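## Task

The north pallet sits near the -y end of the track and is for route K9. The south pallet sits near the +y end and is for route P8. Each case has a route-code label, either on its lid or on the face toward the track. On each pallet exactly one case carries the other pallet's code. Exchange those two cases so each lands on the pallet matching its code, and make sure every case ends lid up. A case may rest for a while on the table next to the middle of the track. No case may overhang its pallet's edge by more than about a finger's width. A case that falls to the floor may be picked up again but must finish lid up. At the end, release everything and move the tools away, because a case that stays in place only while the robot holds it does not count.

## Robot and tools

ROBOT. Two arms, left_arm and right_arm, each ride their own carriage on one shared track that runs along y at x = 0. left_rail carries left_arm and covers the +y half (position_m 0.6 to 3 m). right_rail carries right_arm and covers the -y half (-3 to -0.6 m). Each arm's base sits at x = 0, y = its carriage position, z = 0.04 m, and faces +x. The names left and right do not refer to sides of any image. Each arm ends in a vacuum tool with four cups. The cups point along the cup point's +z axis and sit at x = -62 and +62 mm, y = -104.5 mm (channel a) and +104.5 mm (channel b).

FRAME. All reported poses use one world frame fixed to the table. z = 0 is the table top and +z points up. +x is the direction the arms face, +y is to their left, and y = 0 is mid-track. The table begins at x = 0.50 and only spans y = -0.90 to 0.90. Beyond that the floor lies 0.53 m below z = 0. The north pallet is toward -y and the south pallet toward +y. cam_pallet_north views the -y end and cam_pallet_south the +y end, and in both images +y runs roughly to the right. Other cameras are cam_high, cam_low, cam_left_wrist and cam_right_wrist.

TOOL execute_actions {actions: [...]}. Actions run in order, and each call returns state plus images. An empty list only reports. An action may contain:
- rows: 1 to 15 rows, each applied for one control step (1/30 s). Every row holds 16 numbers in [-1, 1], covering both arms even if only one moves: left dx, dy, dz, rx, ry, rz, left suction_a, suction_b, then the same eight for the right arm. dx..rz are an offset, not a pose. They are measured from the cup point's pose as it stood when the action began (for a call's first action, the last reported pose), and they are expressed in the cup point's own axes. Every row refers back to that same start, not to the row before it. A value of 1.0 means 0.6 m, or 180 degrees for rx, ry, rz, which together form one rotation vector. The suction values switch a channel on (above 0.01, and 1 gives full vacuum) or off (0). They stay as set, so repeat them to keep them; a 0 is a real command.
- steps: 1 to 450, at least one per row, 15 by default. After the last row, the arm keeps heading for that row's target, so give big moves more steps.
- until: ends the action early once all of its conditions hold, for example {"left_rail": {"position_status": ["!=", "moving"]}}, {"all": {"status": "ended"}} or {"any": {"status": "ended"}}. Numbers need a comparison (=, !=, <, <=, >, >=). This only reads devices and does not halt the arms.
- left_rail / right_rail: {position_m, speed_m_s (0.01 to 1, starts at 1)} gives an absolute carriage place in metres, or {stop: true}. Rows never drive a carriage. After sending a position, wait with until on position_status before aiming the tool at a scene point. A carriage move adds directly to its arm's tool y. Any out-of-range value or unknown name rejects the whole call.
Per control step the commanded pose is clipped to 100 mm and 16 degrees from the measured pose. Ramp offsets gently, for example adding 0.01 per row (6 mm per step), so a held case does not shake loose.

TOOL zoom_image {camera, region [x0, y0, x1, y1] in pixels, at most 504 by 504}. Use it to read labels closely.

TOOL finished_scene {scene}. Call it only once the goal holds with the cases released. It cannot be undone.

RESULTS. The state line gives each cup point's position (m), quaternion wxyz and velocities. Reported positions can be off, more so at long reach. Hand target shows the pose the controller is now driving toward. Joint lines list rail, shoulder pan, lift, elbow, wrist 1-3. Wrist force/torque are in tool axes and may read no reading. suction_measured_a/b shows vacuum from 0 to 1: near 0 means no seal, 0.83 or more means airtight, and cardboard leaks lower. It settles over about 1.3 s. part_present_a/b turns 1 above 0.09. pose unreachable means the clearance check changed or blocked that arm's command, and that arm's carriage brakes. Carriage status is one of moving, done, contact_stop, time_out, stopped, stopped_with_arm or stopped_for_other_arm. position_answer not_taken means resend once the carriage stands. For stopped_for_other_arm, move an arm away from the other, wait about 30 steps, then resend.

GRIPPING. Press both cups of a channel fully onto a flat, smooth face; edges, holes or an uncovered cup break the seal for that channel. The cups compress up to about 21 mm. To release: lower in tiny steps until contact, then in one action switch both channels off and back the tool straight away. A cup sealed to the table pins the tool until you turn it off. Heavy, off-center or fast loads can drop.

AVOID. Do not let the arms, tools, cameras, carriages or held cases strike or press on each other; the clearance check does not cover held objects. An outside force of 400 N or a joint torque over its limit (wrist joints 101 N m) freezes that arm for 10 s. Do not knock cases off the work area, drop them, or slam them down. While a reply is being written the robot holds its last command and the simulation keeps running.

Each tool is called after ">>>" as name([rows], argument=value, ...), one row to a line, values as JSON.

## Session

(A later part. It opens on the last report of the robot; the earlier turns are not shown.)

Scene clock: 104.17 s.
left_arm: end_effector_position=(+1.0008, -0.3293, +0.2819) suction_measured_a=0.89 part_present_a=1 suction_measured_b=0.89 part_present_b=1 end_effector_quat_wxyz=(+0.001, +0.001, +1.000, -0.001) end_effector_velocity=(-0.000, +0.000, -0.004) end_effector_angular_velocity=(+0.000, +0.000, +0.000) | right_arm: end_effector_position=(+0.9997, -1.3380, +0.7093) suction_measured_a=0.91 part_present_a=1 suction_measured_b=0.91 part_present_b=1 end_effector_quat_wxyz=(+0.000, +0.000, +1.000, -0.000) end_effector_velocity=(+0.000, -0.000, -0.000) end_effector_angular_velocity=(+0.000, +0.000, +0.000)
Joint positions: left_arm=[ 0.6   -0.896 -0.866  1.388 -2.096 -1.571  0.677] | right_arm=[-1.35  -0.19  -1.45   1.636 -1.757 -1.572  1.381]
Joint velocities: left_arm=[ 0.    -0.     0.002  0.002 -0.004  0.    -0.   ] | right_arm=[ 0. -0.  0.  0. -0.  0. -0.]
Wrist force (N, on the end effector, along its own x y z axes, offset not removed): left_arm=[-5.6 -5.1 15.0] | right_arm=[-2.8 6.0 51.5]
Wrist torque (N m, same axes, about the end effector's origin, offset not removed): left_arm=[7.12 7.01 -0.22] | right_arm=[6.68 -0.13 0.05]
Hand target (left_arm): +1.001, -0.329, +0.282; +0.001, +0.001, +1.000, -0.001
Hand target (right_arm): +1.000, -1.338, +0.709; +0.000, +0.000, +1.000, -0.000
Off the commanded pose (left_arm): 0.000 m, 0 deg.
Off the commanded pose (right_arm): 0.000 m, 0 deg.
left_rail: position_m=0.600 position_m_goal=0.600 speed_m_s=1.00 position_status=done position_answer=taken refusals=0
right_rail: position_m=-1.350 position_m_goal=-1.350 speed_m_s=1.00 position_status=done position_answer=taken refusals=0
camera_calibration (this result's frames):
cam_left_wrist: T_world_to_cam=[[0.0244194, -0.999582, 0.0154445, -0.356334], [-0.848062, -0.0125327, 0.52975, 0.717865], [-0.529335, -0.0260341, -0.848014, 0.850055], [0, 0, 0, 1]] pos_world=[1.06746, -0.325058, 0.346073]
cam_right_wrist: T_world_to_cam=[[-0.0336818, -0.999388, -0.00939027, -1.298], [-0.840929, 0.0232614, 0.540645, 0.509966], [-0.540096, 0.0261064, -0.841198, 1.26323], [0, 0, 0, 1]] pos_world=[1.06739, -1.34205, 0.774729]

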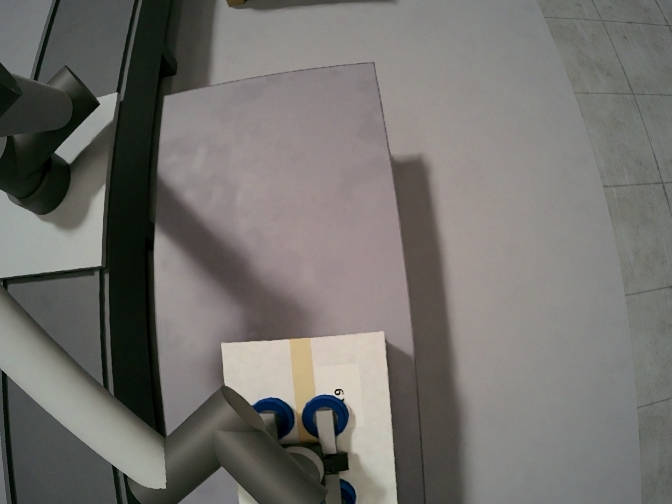

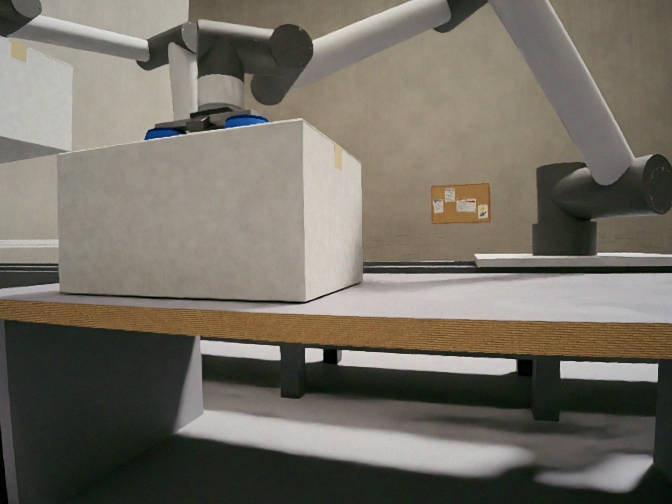

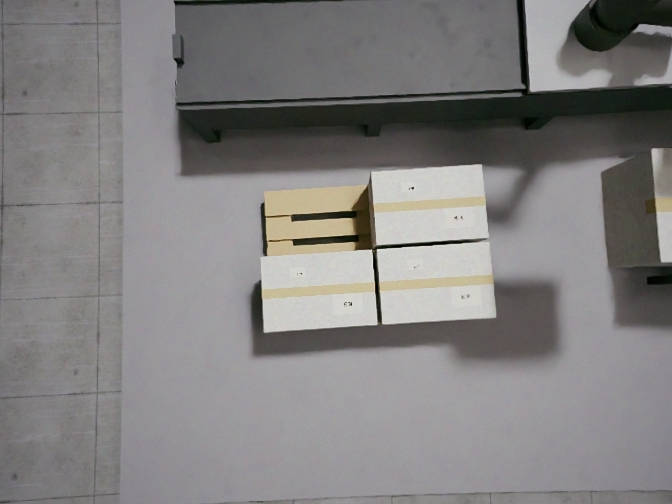

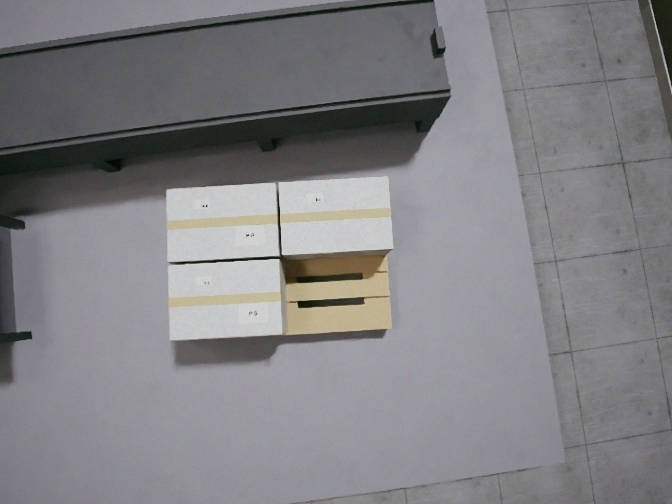

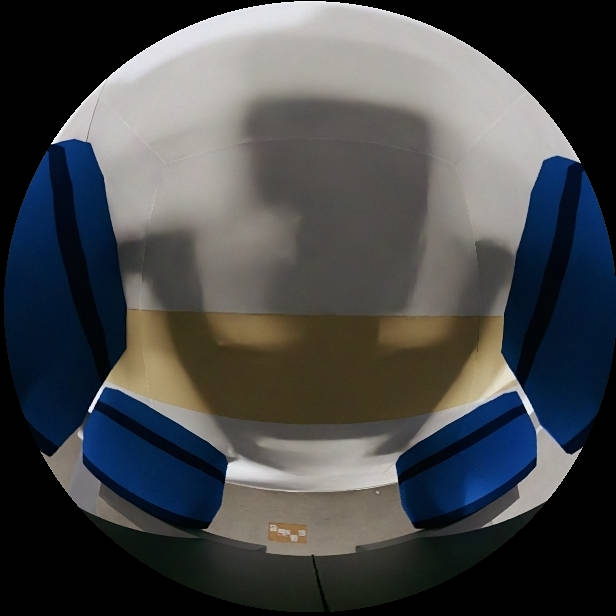

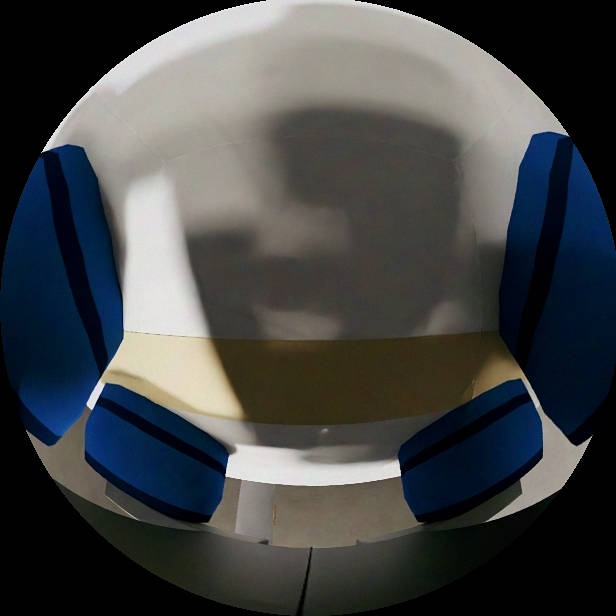

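>>> execute_actions([
  {"rows":[[0,0,0.0045,0,0,0,1,1,0,0,0,0,0,0,1,1]],"steps":8},
])

Scene clock: 106.03 s.
left_arm: end_effector_position=(+1.0008, -0.3293, +0.2796) suction_measured_a=0.89 part_present_a=1 suction_measured_b=0.89 part_present_b=1 end_effector_quat_wxyz=(+0.001, +0.001, +1.000, -0.001) end_effector_velocity=(-0.000, +0.000, -0.004) end_effector_angular_velocity=(+0.000, +0.000, +0.000) | right_arm: end_effector_position=(+0.9997, -1.3380, +0.7093) suction_measured_a=0.91 part_present_a=1 suction_measured_b=0.91 part_present_b=1 end_effector_quat_wxyz=(+0.000, +0.000, +1.000, -0.000) end_effector_velocity=(+0.000, +0.000, -0.000) end_effector_angular_velocity=(-0.000, +0.000, -0.000)
Joint positions: left_arm=[ 0.6   -0.896 -0.864  1.389 -2.099 -1.571  0.677] | right_arm=[-1.35  -0.19  -1.45   1.636 -1.757 -1.572  1.381]
Joint velocities: left_arm=[ 0.    -0.     0.002  0.002 -0.003  0.    -0.   ] | right_arm=[ 0.  0.  0.  0. -0. -0.  0.]
Wrist force (N, on the end effector, along its own x y z axes, offset not removed): left_arm=[-9.3 3.4 20.0] | right_arm=[-6.0 5.7 51.2]
Wrist torque (N m, same axes, about the end effector's origin, offset not removed): left_arm=[7.90 7.51 -0.20] | right_arm=[6.63 0.32 0.00]
Hand target (left_arm): +1.001, -0.329, +0.279; +0.001, +0.001, +1.000, -0.001
Hand target (right_arm): +1.000, -1.338, +0.709; +0.000, +0.000, +1.000, -0.000
Off the commanded pose (left_arm): 0.000 m, 0 deg.
Off the commanded pose (right_arm): 0.000 m, 0 deg.
left_rail: position_m=0.600 position_m_goal=0.600 speed_m_s=1.00 position_status=done position_answer=taken refusals=0
right_rail: position_m=-1.350 position_m_goal=-1.350 speed_m_s=1.00 position_status=done position_answer=taken refusals=0
camera_calibration (this result's frames):
cam_left_wrist: T_world_to_cam=[[0.0244242, -0.999583, 0.0154274, -0.356296], [-0.848054, -0.0125455, 0.529761, 0.719072], [-0.529346, -0.0260223, -0.848007, 0.848124], [0, 0, 0, 1]] pos_world=[1.06747, -0.325056, 0.343776]
cam_right_wrist: T_world_to_cam=[[-0.0336818, -0.999388, -0.00939019, -1.298], [-0.840929, 0.0232615, 0.540645, 0.509967], [-0.540096, 0.0261064, -0.841199, 1.26323], [0, 0, 0, 1]] pos_world=[1.06739, -1.34205, 0.774729]

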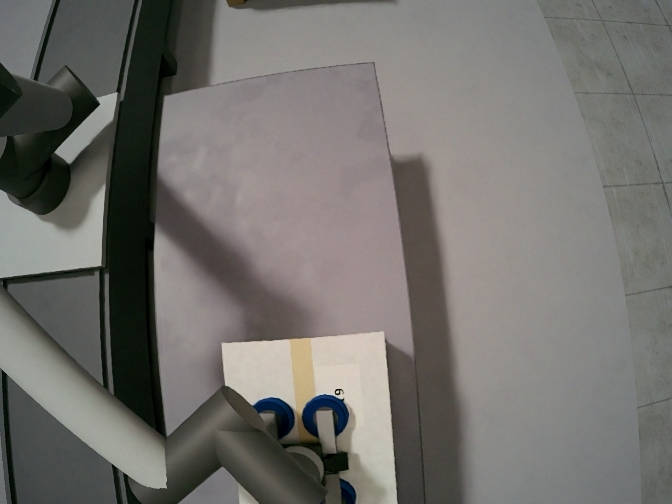

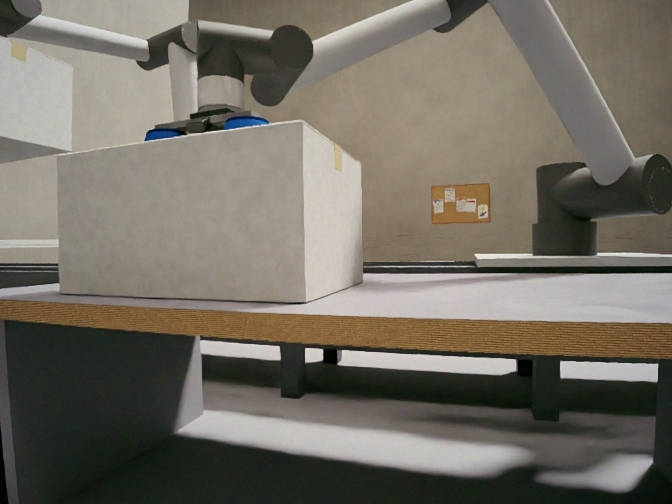

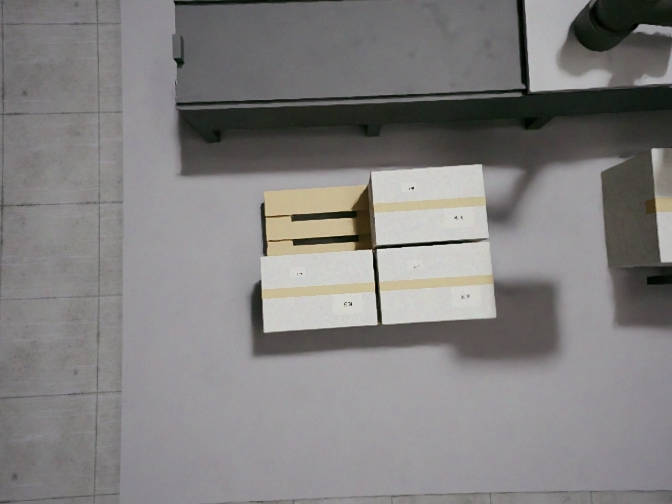

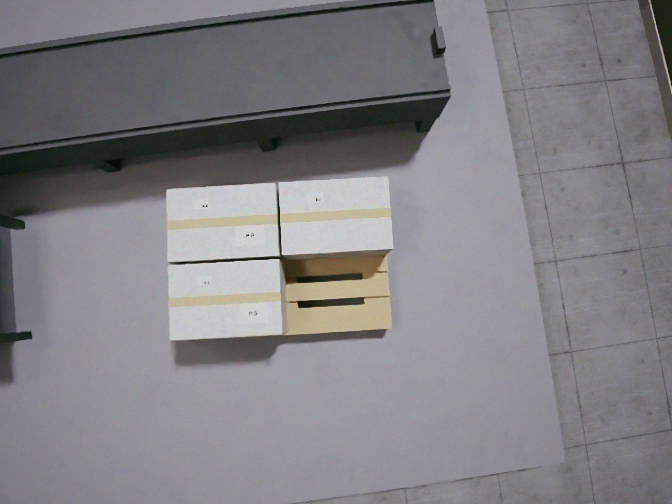

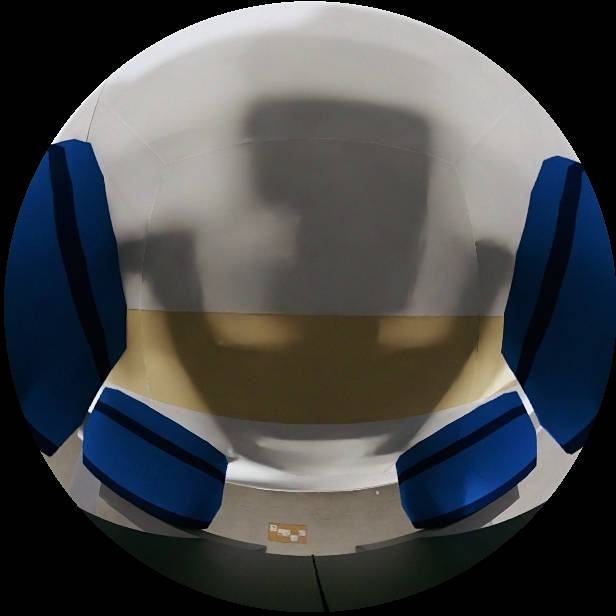

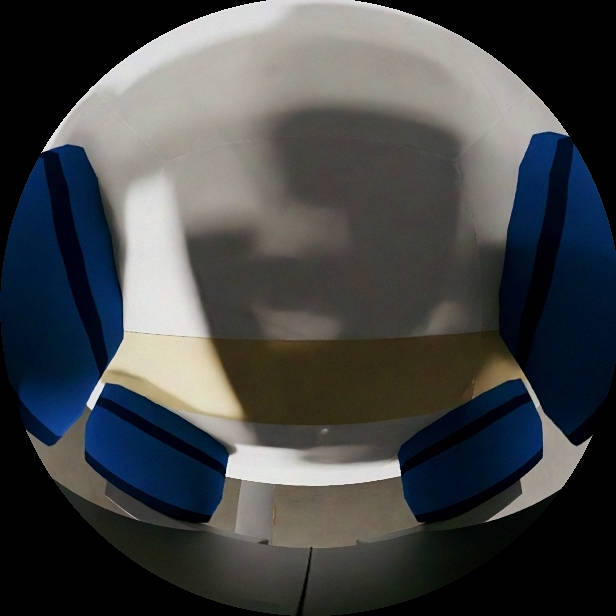

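>>> execute_actions([
  {"rows":[[0,0,0.0035,0,0,0,1,1,0,0,0,0,0,0,1,1]],"steps":7},
  {"rows":[[0,0,-0.01,0,0,0,0,0,0,0.005,0,0,0,0,1,1],[0,0,-0.025,0,0,0,0,0,0,0.012,0,0,0,0,1,1],[0,0,-0.04,0,0,0,0,0,0,0.022,0,0,0,0,1,1],[0,0,-0.04,0,0,0,0,0,0,0.036,0,0,0,0,1,1],[0,0,-0.04,0,0,0,0,0,0,0.055,0,0,0,0,1,1],[0,0,-0.05,0,0,0,0,0,0,0.08,0,0,0,0,1,1],[0,0,-0.06,0,0,0,0,0,0,0.11,0,0,0,0,1,1],[0,0,-0.08,0,0,0,0,0,0,0.145,0,0,0,0,1,1],[0,0,-0.11,0,0,0,0,0,0,0.19,0,0,0,0,1,1],[0,0,-0.14,0,0,0,0,0,0,0.24,0,0,0,0,1,1],[0,0,-0.17,0,0,0,0,0,0,0.29,0,0,0,0,1,1],[0,0,-0.2,0,0,0,0,0,0,0.33,0,0,0,0,1,1]],"steps":12},
  {"left_rail":{"position_m":1.45},"rows":[[0,0.03,-0.08,0,0,0,0,0,0,1,0,0,0,0,1,1],[0,0.07,-0.09,0,0,0,0,0,0,1,0,0,0,0,1,1],[0,0.12,-0.1,0,0,0,0,0,0,1,0,0,0,0,1,1],[0,0.18,-0.1,0,0,0,0,0,0,1,0,0,0,0,1,1],[0,1,-0.1,0,0,0,0,0,0,1,0,0,0,0,1,1]],"steps":8},
  {"right_rail":{"position_m":-0.6},"steps":30},
])

Scene clock: 120.67 s.
left_arm: end_effector_position=(+1.0017, +1.0495, +0.3833) suction_measured_a=0.00 part_present_a=0 suction_measured_b=0.00 part_present_b=0 end_effector_quat_wxyz=(+0.001, -0.000, +1.000, -0.001) end_effector_velocity=(-0.009, +0.672, +0.017) end_effector_angular_velocity=(-0.002, -0.003, +0.003) | right_arm: end_effector_position=(+0.9909, -0.0182, +0.7074) suction_measured_a=0.91 part_present_a=1 suction_measured_b=0.91 part_present_b=1 end_effector_quat_wxyz=(+0.001, -0.002, +1.000, +0.001) end_effector_velocity=(+0.038, +0.766, +0.005) end_effector_angular_velocity=(-0.018, +0.005, -0.010)
Joint positions: left_arm=[ 1.434 -0.555 -1.221  1.827 -2.179 -1.571  1.016] | right_arm=[-0.685  0.423 -1.222  1.348 -1.7   -1.57   1.99 ]
Joint velocities: left_arm=[ 0.257  0.33  -0.17   0.226 -0.059 -0.001  0.328] | right_arm=[ 0.587  0.129  0.161 -0.237  0.087 -0.015  0.139]
Wrist force (N, on the end effector, along its own x y z axes, offset not removed): left_arm=[-0.5 8.5 -2.5] | right_arm=[-8.5 76.2 49.1]
Wrist torque (N m, same axes, about the end effector's origin, offset not removed): left_arm=[0.71 0.34 -0.37] | right_arm=[0.00 -0.37 0.49]
Hand target (left_arm): +1.000, +1.114, +0.386; +0.001, +0.000, +1.000, -0.001
Hand target (right_arm): +0.996, +0.034, +0.708; +0.001, -0.001, +1.000, +0.000
Off the commanded pose (left_arm): 0.056 m, 0 deg.
Off the commanded pose (right_arm): 0.023 m, 0 deg.
left_rail: position_m=1.434 position_m_goal=1.450 speed_m_s=1.00 position_status=moving position_answer=taken refusals=0
right_rail: position_m=-0.685 position_m_goal=-0.600 speed_m_s=1.00 position_status=moving position_answer=taken refusals=0
camera_calibration (this result's frames):
cam_left_wrist: T_world_to_cam=[[0.0265489, -0.999547, 0.0141419, 1.01856], [-0.847883, -0.0150224, 0.529971, 0.684617], [-0.529519, -0.0260608, -0.847898, 0.972553], [0, 0, 0, 1]] pos_world=[1.06842, 1.05373, 0.447394]
cam_right_wrist: T_world_to_cam=[[-0.0298968, -0.999473, -0.012661, 0.0192245], [-0.842047, 0.0183587, 0.539091, 0.475007], [-0.538574, 0.0267783, -0.842152, 1.22162], [0, 0, 0, 1]] pos_world=[1.05849, -0.0222189, 0.77296]

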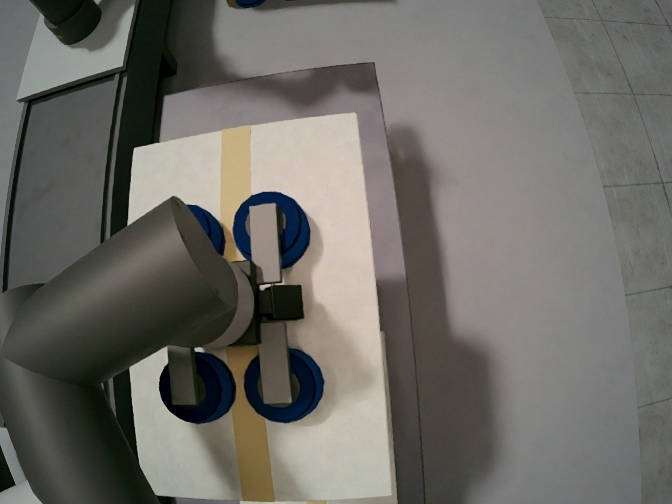

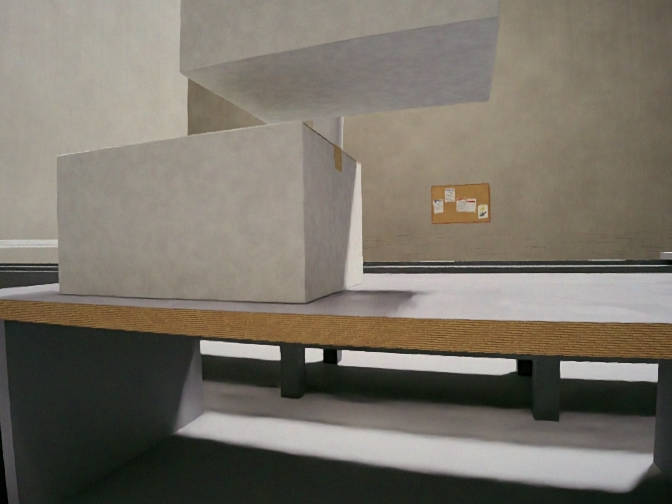

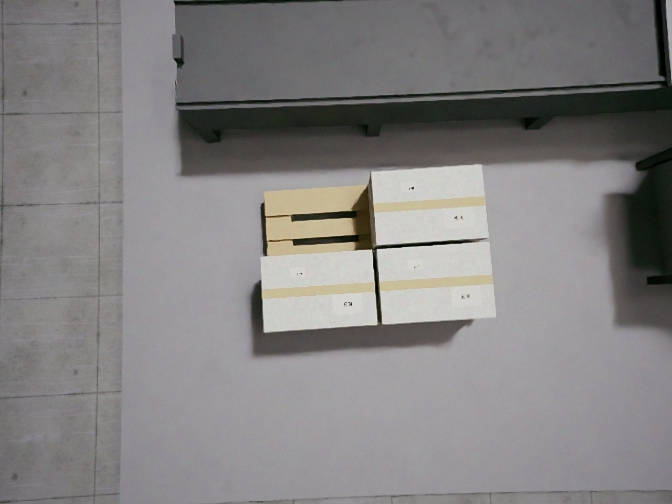

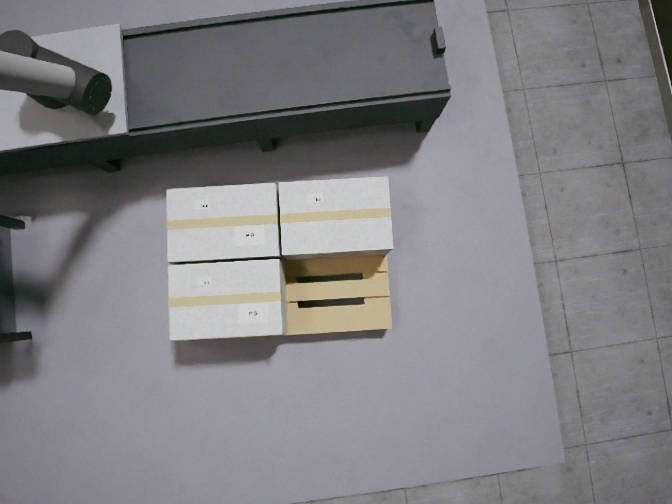

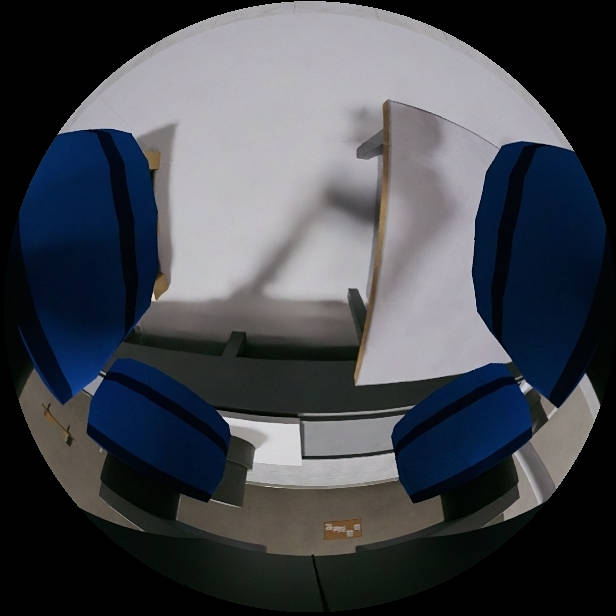

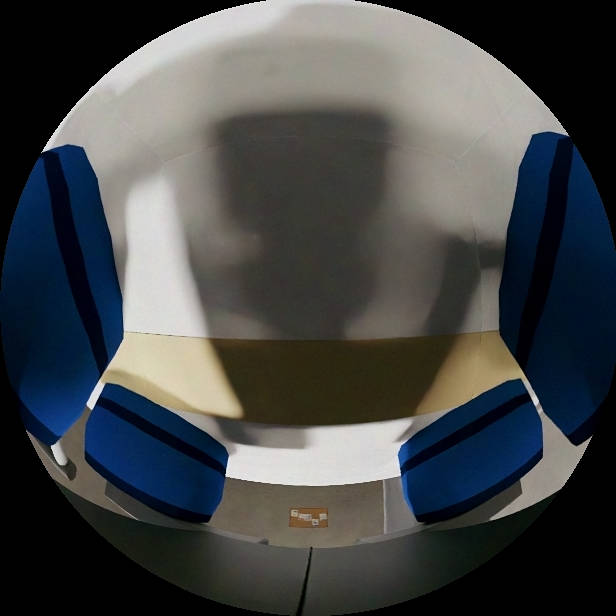

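>>> execute_actions(actions=[])

Scene clock: 122.10 s.
left_arm: end_effector_position=(+1.0000, +1.1184, +0.3857) suction_measured_a=0.00 part_present_a=0 suction_measured_b=0.00 part_present_b=0 end_effector_quat_wxyz=(+0.001, +0.000, +1.000, -0.001) end_effector_velocity=(-0.000, +0.000, +0.000) end_effector_angular_velocity=(-0.000, -0.000, +0.000) | right_arm: end_effector_position=(+0.9965, +0.0888, +0.7083) suction_measured_a=0.91 part_present_a=1 suction_measured_b=0.91 part_present_b=1 end_effector_quat_wxyz=(+0.001, -0.001, +1.000, +0.000) end_effector_velocity=(-0.000, +0.000, +0.000) end_effector_angular_velocity=(+0.000, -0.000, +0.000)
Joint positions: left_arm=[ 1.45  -0.512 -1.243  1.855 -2.187 -1.572  1.06 ] | right_arm=[-0.6    0.438 -1.202  1.317 -1.687 -1.571  2.007]
Joint velocities: left_arm=[ 0.  0. -0.  0. -0.  0.  0.] | right_arm=[ 0.  0.  0. -0. -0.  0.  0.]
Wrist force (N, on the end effector, along its own x y z axes, offset not removed): left_arm=[-9.6 -0.9 3.8] | right_arm=[-6.1 6.5 53.3]
Wrist torque (N m, same axes, about the end effector's origin, offset not removed): left_arm=[-0.17 1.57 -0.19] | right_arm=[6.74 0.39 0.02]
Hand target (left_arm): +1.000, +1.118, +0.386; +0.001, +0.000, +1.000, -0.001
Hand target (right_arm): +0.996, +0.089, +0.708; +0.001, -0.001, +1.000, +0.000
Off the commanded pose (left_arm): 0.004 m, 0 deg.
Off the commanded pose (right_arm): 0.002 m, 0 deg.
left_rail: position_m=1.450 position_m_goal=1.450 speed_m_s=1.00 position_status=done position_answer=taken refusals=0
right_rail: position_m=-0.600 position_m_goal=-0.600 speed_m_s=1.00 position_status=done position_answer=taken refusals=0
camera_calibration (this result's frames):
cam_left_wrist: T_world_to_cam=[[0.0256577, -0.999558, 0.0150323, 1.08806], [-0.848236, -0.0138112, 0.529438, 0.682103], [-0.528996, -0.0263352, -0.848216, 0.975445], [0, 0, 0, 1]] pos_world=[1.06667, 1.12268, 0.4499]
cam_right_wrist: T_world_to_cam=[[-0.0319791, -0.999433, -0.0105623, 0.126912], [-0.841276, 0.0212096, 0.540189, 0.475388], [-0.539659, 0.0261605, -0.841477, 1.22319], [0, 0, 0, 1]] pos_world=[1.0641, 0.0847575, 0.773828]

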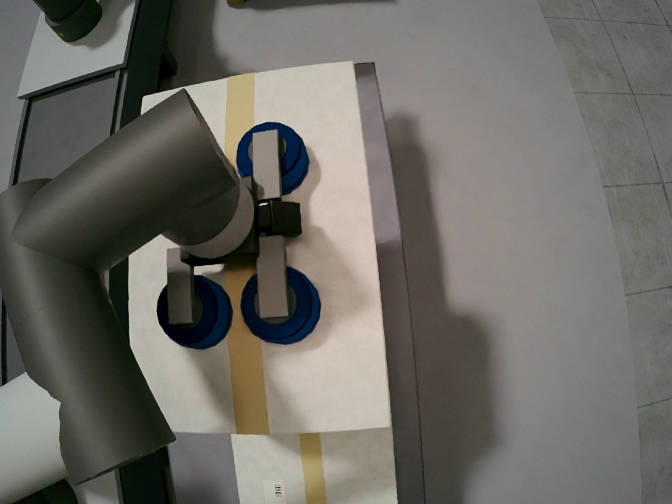

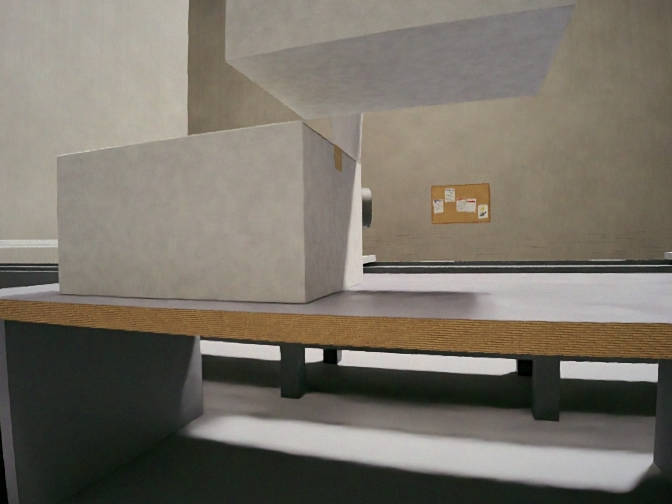

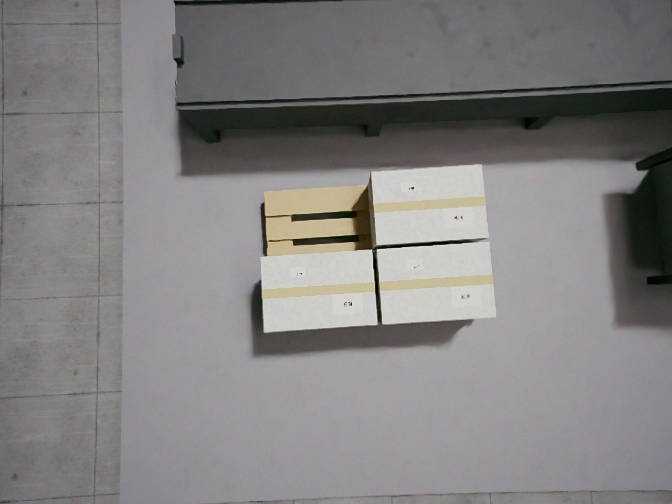

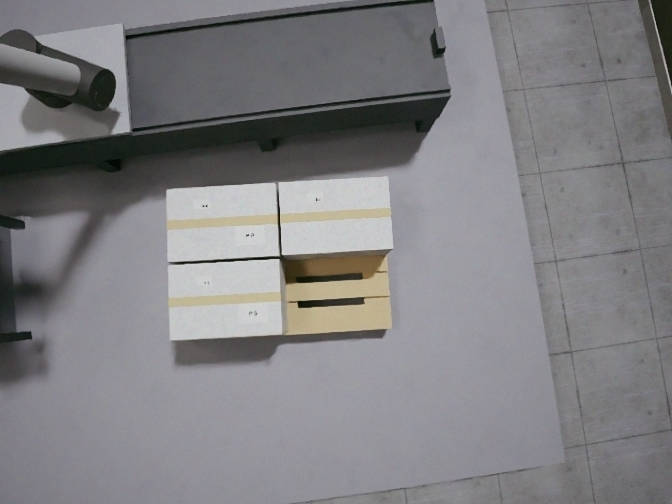

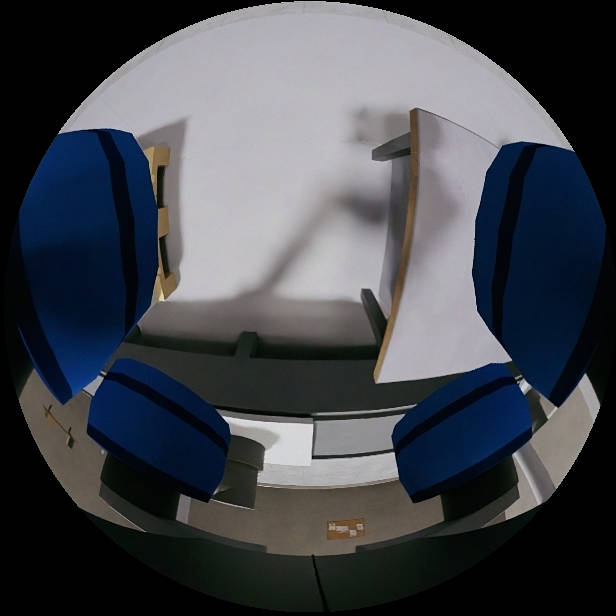

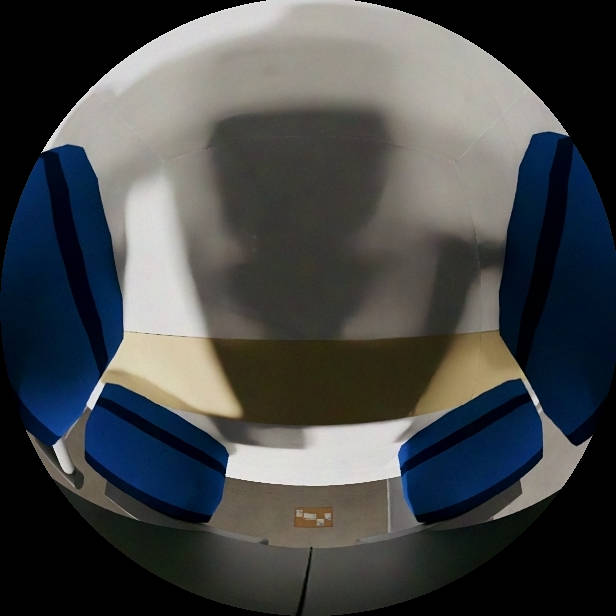

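>>> execute_actions([
  {"rows":[[0,0,-0.01,0,0,0,0,0,0,0.008,0.002,0,0,0,1,1],[0,0,-0.025,0,0,0,0,0,0,0.02,0.006,0,0,0,1,1],[0,0,-0.045,0,0,0,0,0,0,0.04,0.013,0,0,0,1,1],[0,0,-0.07,0,0,0,0,0,0,0.065,0.022,0,0,0,1,1],[0,0,-0.1,0,0,0,0,0,0,0.095,0.032,0,0,0,1,1],[0,0,-0.135,0,0,0,0,0,0,0.13,0.043,0,0,0,1,1],[0,0,-0.175,0,0,0,0,0,0,0.17,0.057,0,0,0,1,1],[0,0,-0.22,0,0,0,0,0,0,0.215,0.072,0,0,0,1,1],[0,0,-0.39,0,0,0,0,0,0,0.45,0.15,0,0,0,1,1]],"steps":20},
])

Scene clock: 133.47 s.
left_arm: end_effector_position=(+0.9985, +1.1196, +0.5989) suction_measured_a=0.00 part_present_a=0 suction_measured_b=0.00 part_present_b=0 end_effector_quat_wxyz=(+0.004, +0.000, +1.000, -0.003) end_effector_velocity=(+0.003, -0.002, +0.173) end_effector_angular_velocity=(+0.017, +0.031, -0.000) | right_arm: end_effector_position=(+0.9874, +0.3052, +0.6326) suction_measured_a=0.91 part_present_a=1 suction_measured_b=0.91 part_present_b=1 end_effector_quat_wxyz=(+0.001, -0.002, +1.000, +0.001) end_effector_velocity=(+0.011, +0.390, -0.131) end_effector_angular_velocity=(+0.005, -0.003, +0.004)
Joint positions: left_arm=[ 1.45  -0.512 -1.36   1.687 -1.908 -1.572  1.06 ] | right_arm=[-0.6    0.591 -1.033  1.165 -1.707 -1.57   2.159]
Joint velocities: left_arm=[ 0.    -0.    -0.052 -0.194  0.282  0.    -0.   ] | right_arm=[ 0.     0.24   0.363 -0.403  0.034  0.002  0.236]
Wrist force (N, on the end effector, along its own x y z axes, offset not removed): left_arm=[-2.3 -6.7 -4.5] | right_arm=[-2.7 26.2 58.9]
Wrist torque (N m, same axes, about the end effector's origin, offset not removed): left_arm=[-1.02 0.21 -0.32] | right_arm=[5.76 -0.20 0.50]
Hand target (left_arm): +0.999, +1.119, +0.620; +0.002, +0.000, +1.000, -0.002
Hand target (right_arm): +0.991, +0.355, +0.617; +0.001, -0.001, +1.000, +0.001
Off the commanded pose (left_arm): 0.021 m, 0 deg.
Off the commanded pose (right_arm): 0.056 m, 0 deg.
left_rail: position_m=1.450 position_m_goal=1.450 speed_m_s=1.00 position_status=done position_answer=taken refusals=0
right_rail: position_m=-0.600 position_m_goal=-0.600 speed_m_s=1.00 position_status=done position_answer=taken refusals=0
camera_calibration (this result's frames):
cam_left_wrist: T_world_to_cam=[[0.0255621, -0.999503, 0.0184646, 1.08407], [-0.851447, -0.0120898, 0.524301, 0.572327], [-0.523817, -0.0291239, -0.851333, 1.1553], [0, 0, 0, 1]] pos_world=[1.06476, 1.1241, 0.663452]
cam_right_wrist: T_world_to_cam=[[-0.030288, -0.999461, -0.0126869, 0.341827], [-0.842013, 0.0186731, 0.539134, 0.506283], [-0.538606, 0.0270118, -0.842125, 1.148], [0, 0, 0, 1]] pos_world=[1.05497, 0.301179, 0.698141]

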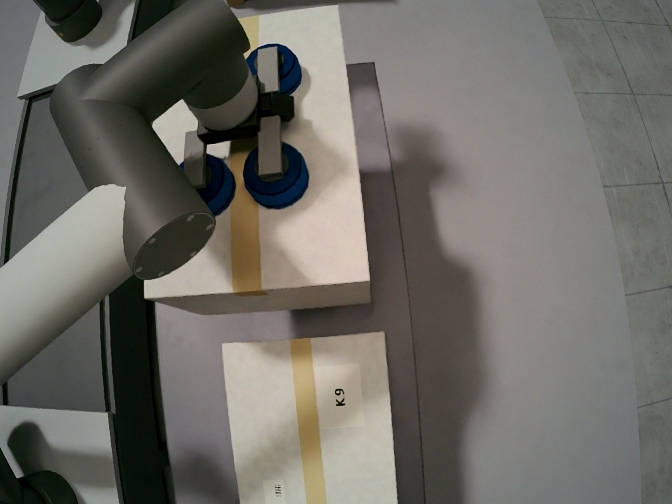

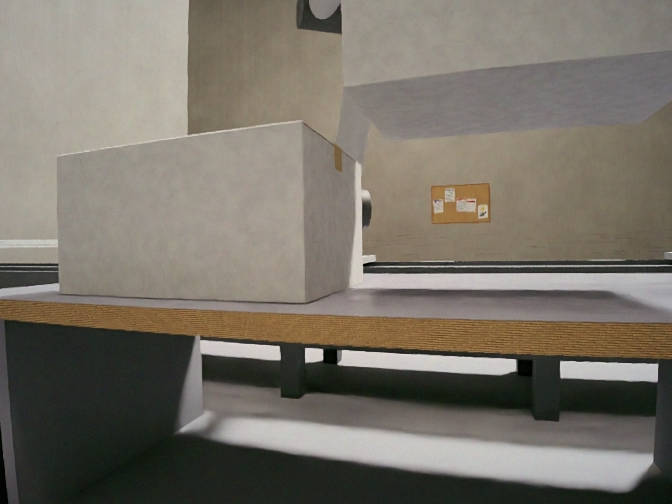

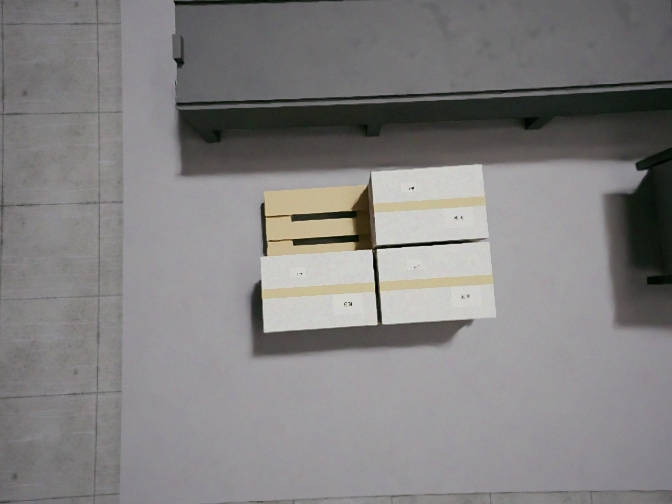

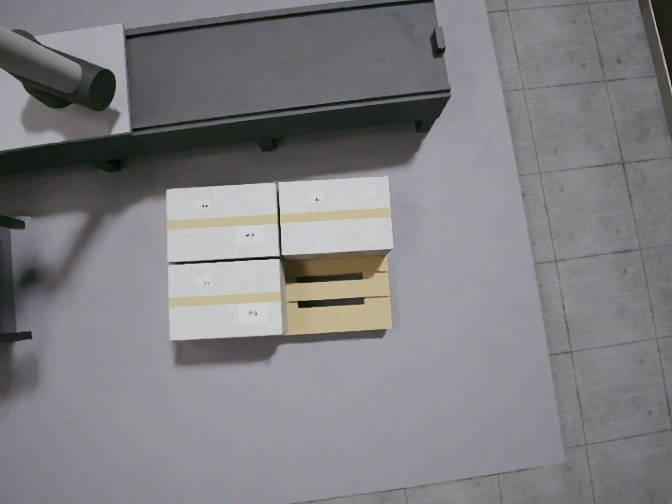

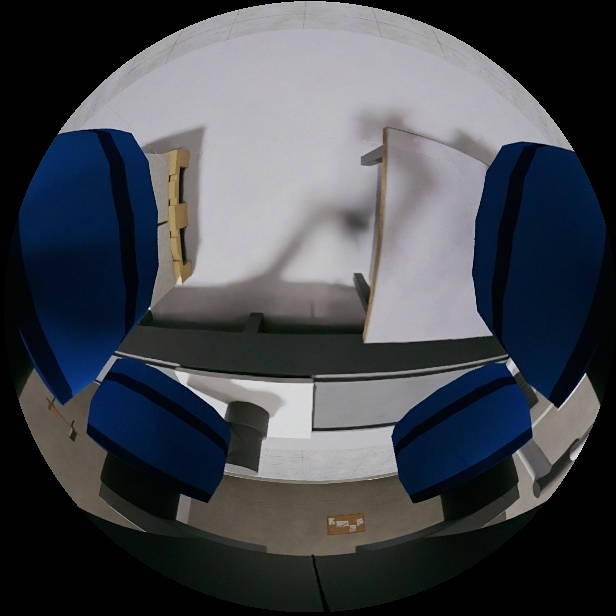

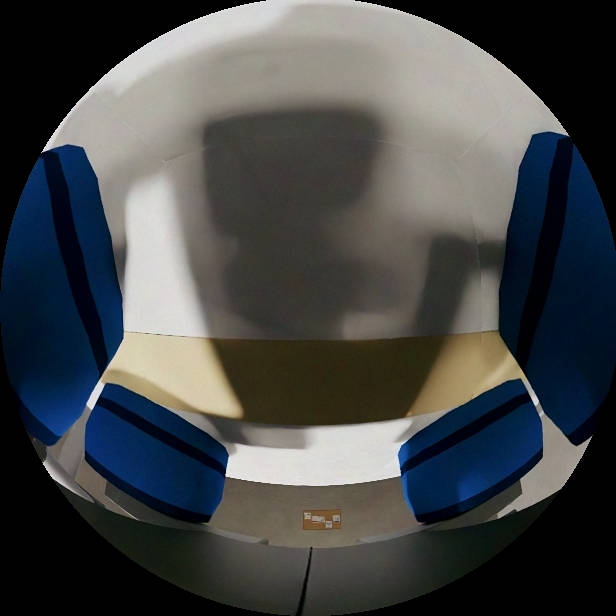

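>>> execute_actions([
  {"rows":[[0,0,-0.035,-0.002,0.0025,0,0,0,-0.006,0.083,0.033,0.0006,0.0006,0,1,1],[0,0,-0.035,-0.002,0.0025,0,0,0,-0.006,0.083,0.045,0.0006,0.0006,0,1,1],[0,0,-0.035,-0.002,0.0025,0,0,0,-0.006,0.083,0.065,0.0006,0.0006,0,1,1],[0,0,-0.035,-0.002,0.0025,0,0,0,-0.006,0.083,0.09,0.0006,0.0006,0,1,1],[0,0,-0.035,-0.002,0.0025,0,0,0,-0.006,0.083,0.12,0.0006,0.0006,0,1,1],[0,0,-0.035,-0.002,0.0025,0,0,0,-0.006,0.083,0.155,0.0006,0.0006,0,1,1],[0,0,-0.035,-0.002,0.0025,0,0,0,-0.006,0.083,0.195,0.0006,0.0006,0,1,1],[0,0,-0.035,-0.002,0.0025,0,0,0,-0.006,0.083,0.24,0.0006,0.0006,0,1,1],[0,0,-0.035,-0.002,0.0025,0,0,0,-0.006,0.083,0.579,0.0006,0.0006,0,1,1]],"steps":26},
])

Scene clock: 140.27 s.
left_arm: end_effector_position=(+0.9983, +1.1197, +0.6199) suction_measured_a=0.00 part_present_a=0 suction_measured_b=0.00 part_present_b=0 end_effector_quat_wxyz=(+0.000, +0.000, +1.000, +0.000) end_effector_velocity=(-0.000, +0.000, +0.000) end_effector_angular_velocity=(+0.000, +0.000, +0.000) | right_arm: end_effector_position=(+0.9888, +0.3534, +0.3072) suction_measured_a=0.91 part_present_a=1 suction_measured_b=0.91 part_present_b=1 end_effector_quat_wxyz=(-0.002, -0.002, +1.000, -0.002) end_effector_velocity=(+0.024, +0.018, -0.173) end_effector_angular_velocity=(+0.030, -0.040, -0.000)
Joint positions: left_arm=[ 1.45  -0.512 -1.366  1.661 -1.867 -1.57   1.059] | right_arm=[-0.6    0.62  -0.87   1.354 -2.05  -1.571  2.188]
Joint velocities: left_arm=[ 0. -0. -0. -0.  0.  0. -0.] | right_arm=[ 0.    -0.     0.116  0.065 -0.231  0.001  0.   ]
Wrist force (N, on the end effector, along its own x y z axes, offset not removed): left_arm=[-6.6 3.3 1.0] | right_arm=[-4.0 9.5 87.3]
Wrist torque (N m, same axes, about the end effector's origin, offset not removed): left_arm=[0.38 0.99 -0.43] | right_arm=[7.56 0.13 0.11]
Hand target (left_arm): +0.998, +1.120, +0.620; +0.000, +0.000, +1.000, +0.000
Hand target (right_arm): +0.992, +0.355, +0.286; +0.000, -0.002, +1.000, +0.000
Off the commanded pose (left_arm): 0.000 m, 0 deg.
Off the commanded pose (right_arm): 0.022 m, 0 deg.
left_rail: position_m=1.450 position_m_goal=1.450 speed_m_s=1.00 position_status=done position_answer=taken refusals=0
right_rail: position_m=-0.600 position_m_goal=-0.600 speed_m_s=1.00 position_status=done position_answer=taken refusals=0
camera_calibration (this result's frames):
cam_left_wrist: T_world_to_cam=[[0.0257024, -0.999598, 0.0119856, 1.08776], [-0.847306, -0.0154211, 0.530882, 0.556685], [-0.530483, -0.0238004, -0.847361, 1.17131], [0, 0, 0, 1]] pos_world=[1.06508, 1.12379, 0.683949]
cam_right_wrist: T_world_to_cam=[[-0.0301034, -0.999522, -0.00706026, 0.383967], [-0.838624, 0.0214129, 0.544289, 0.676051], [-0.543878, 0.0223059, -0.838868, 0.879281], [0, 0, 0, 1]] pos_world=[1.05673, 0.349695, 0.372344]

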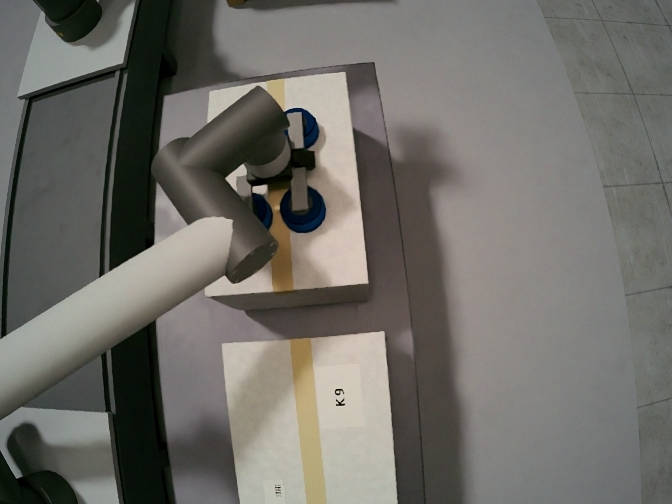

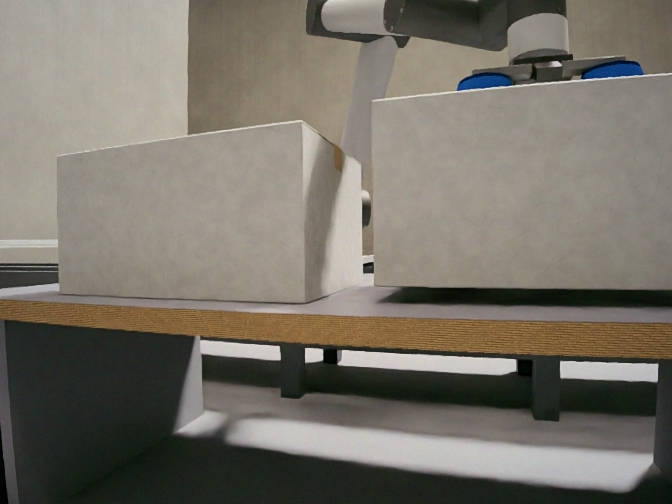

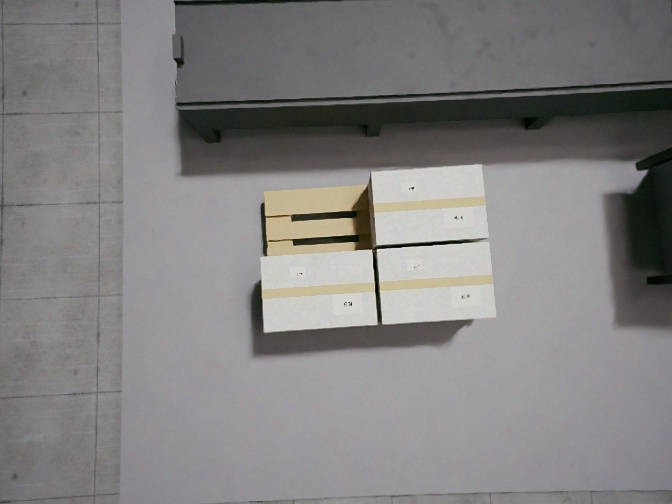

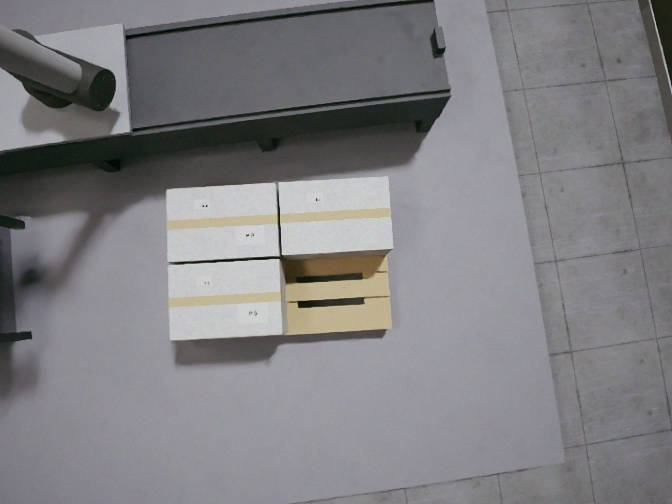

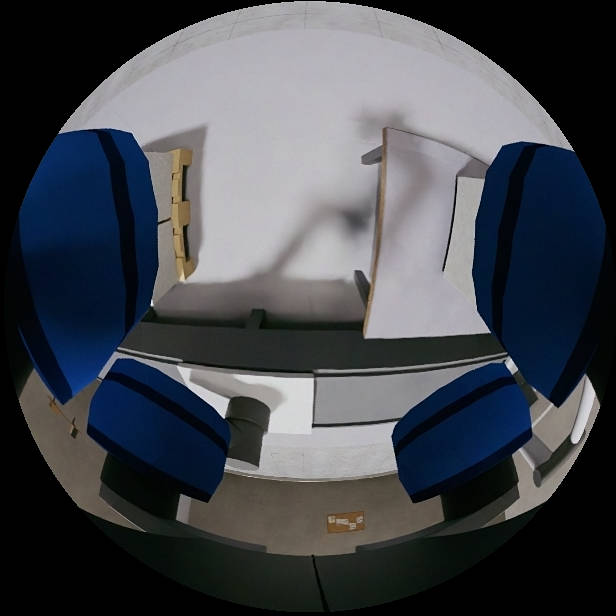

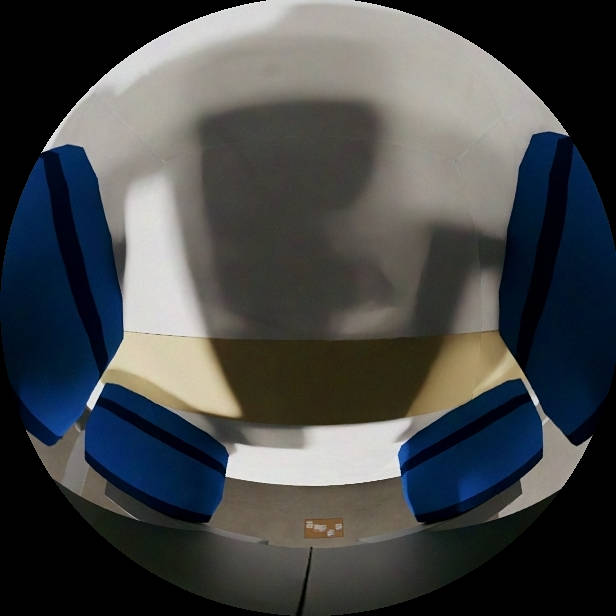

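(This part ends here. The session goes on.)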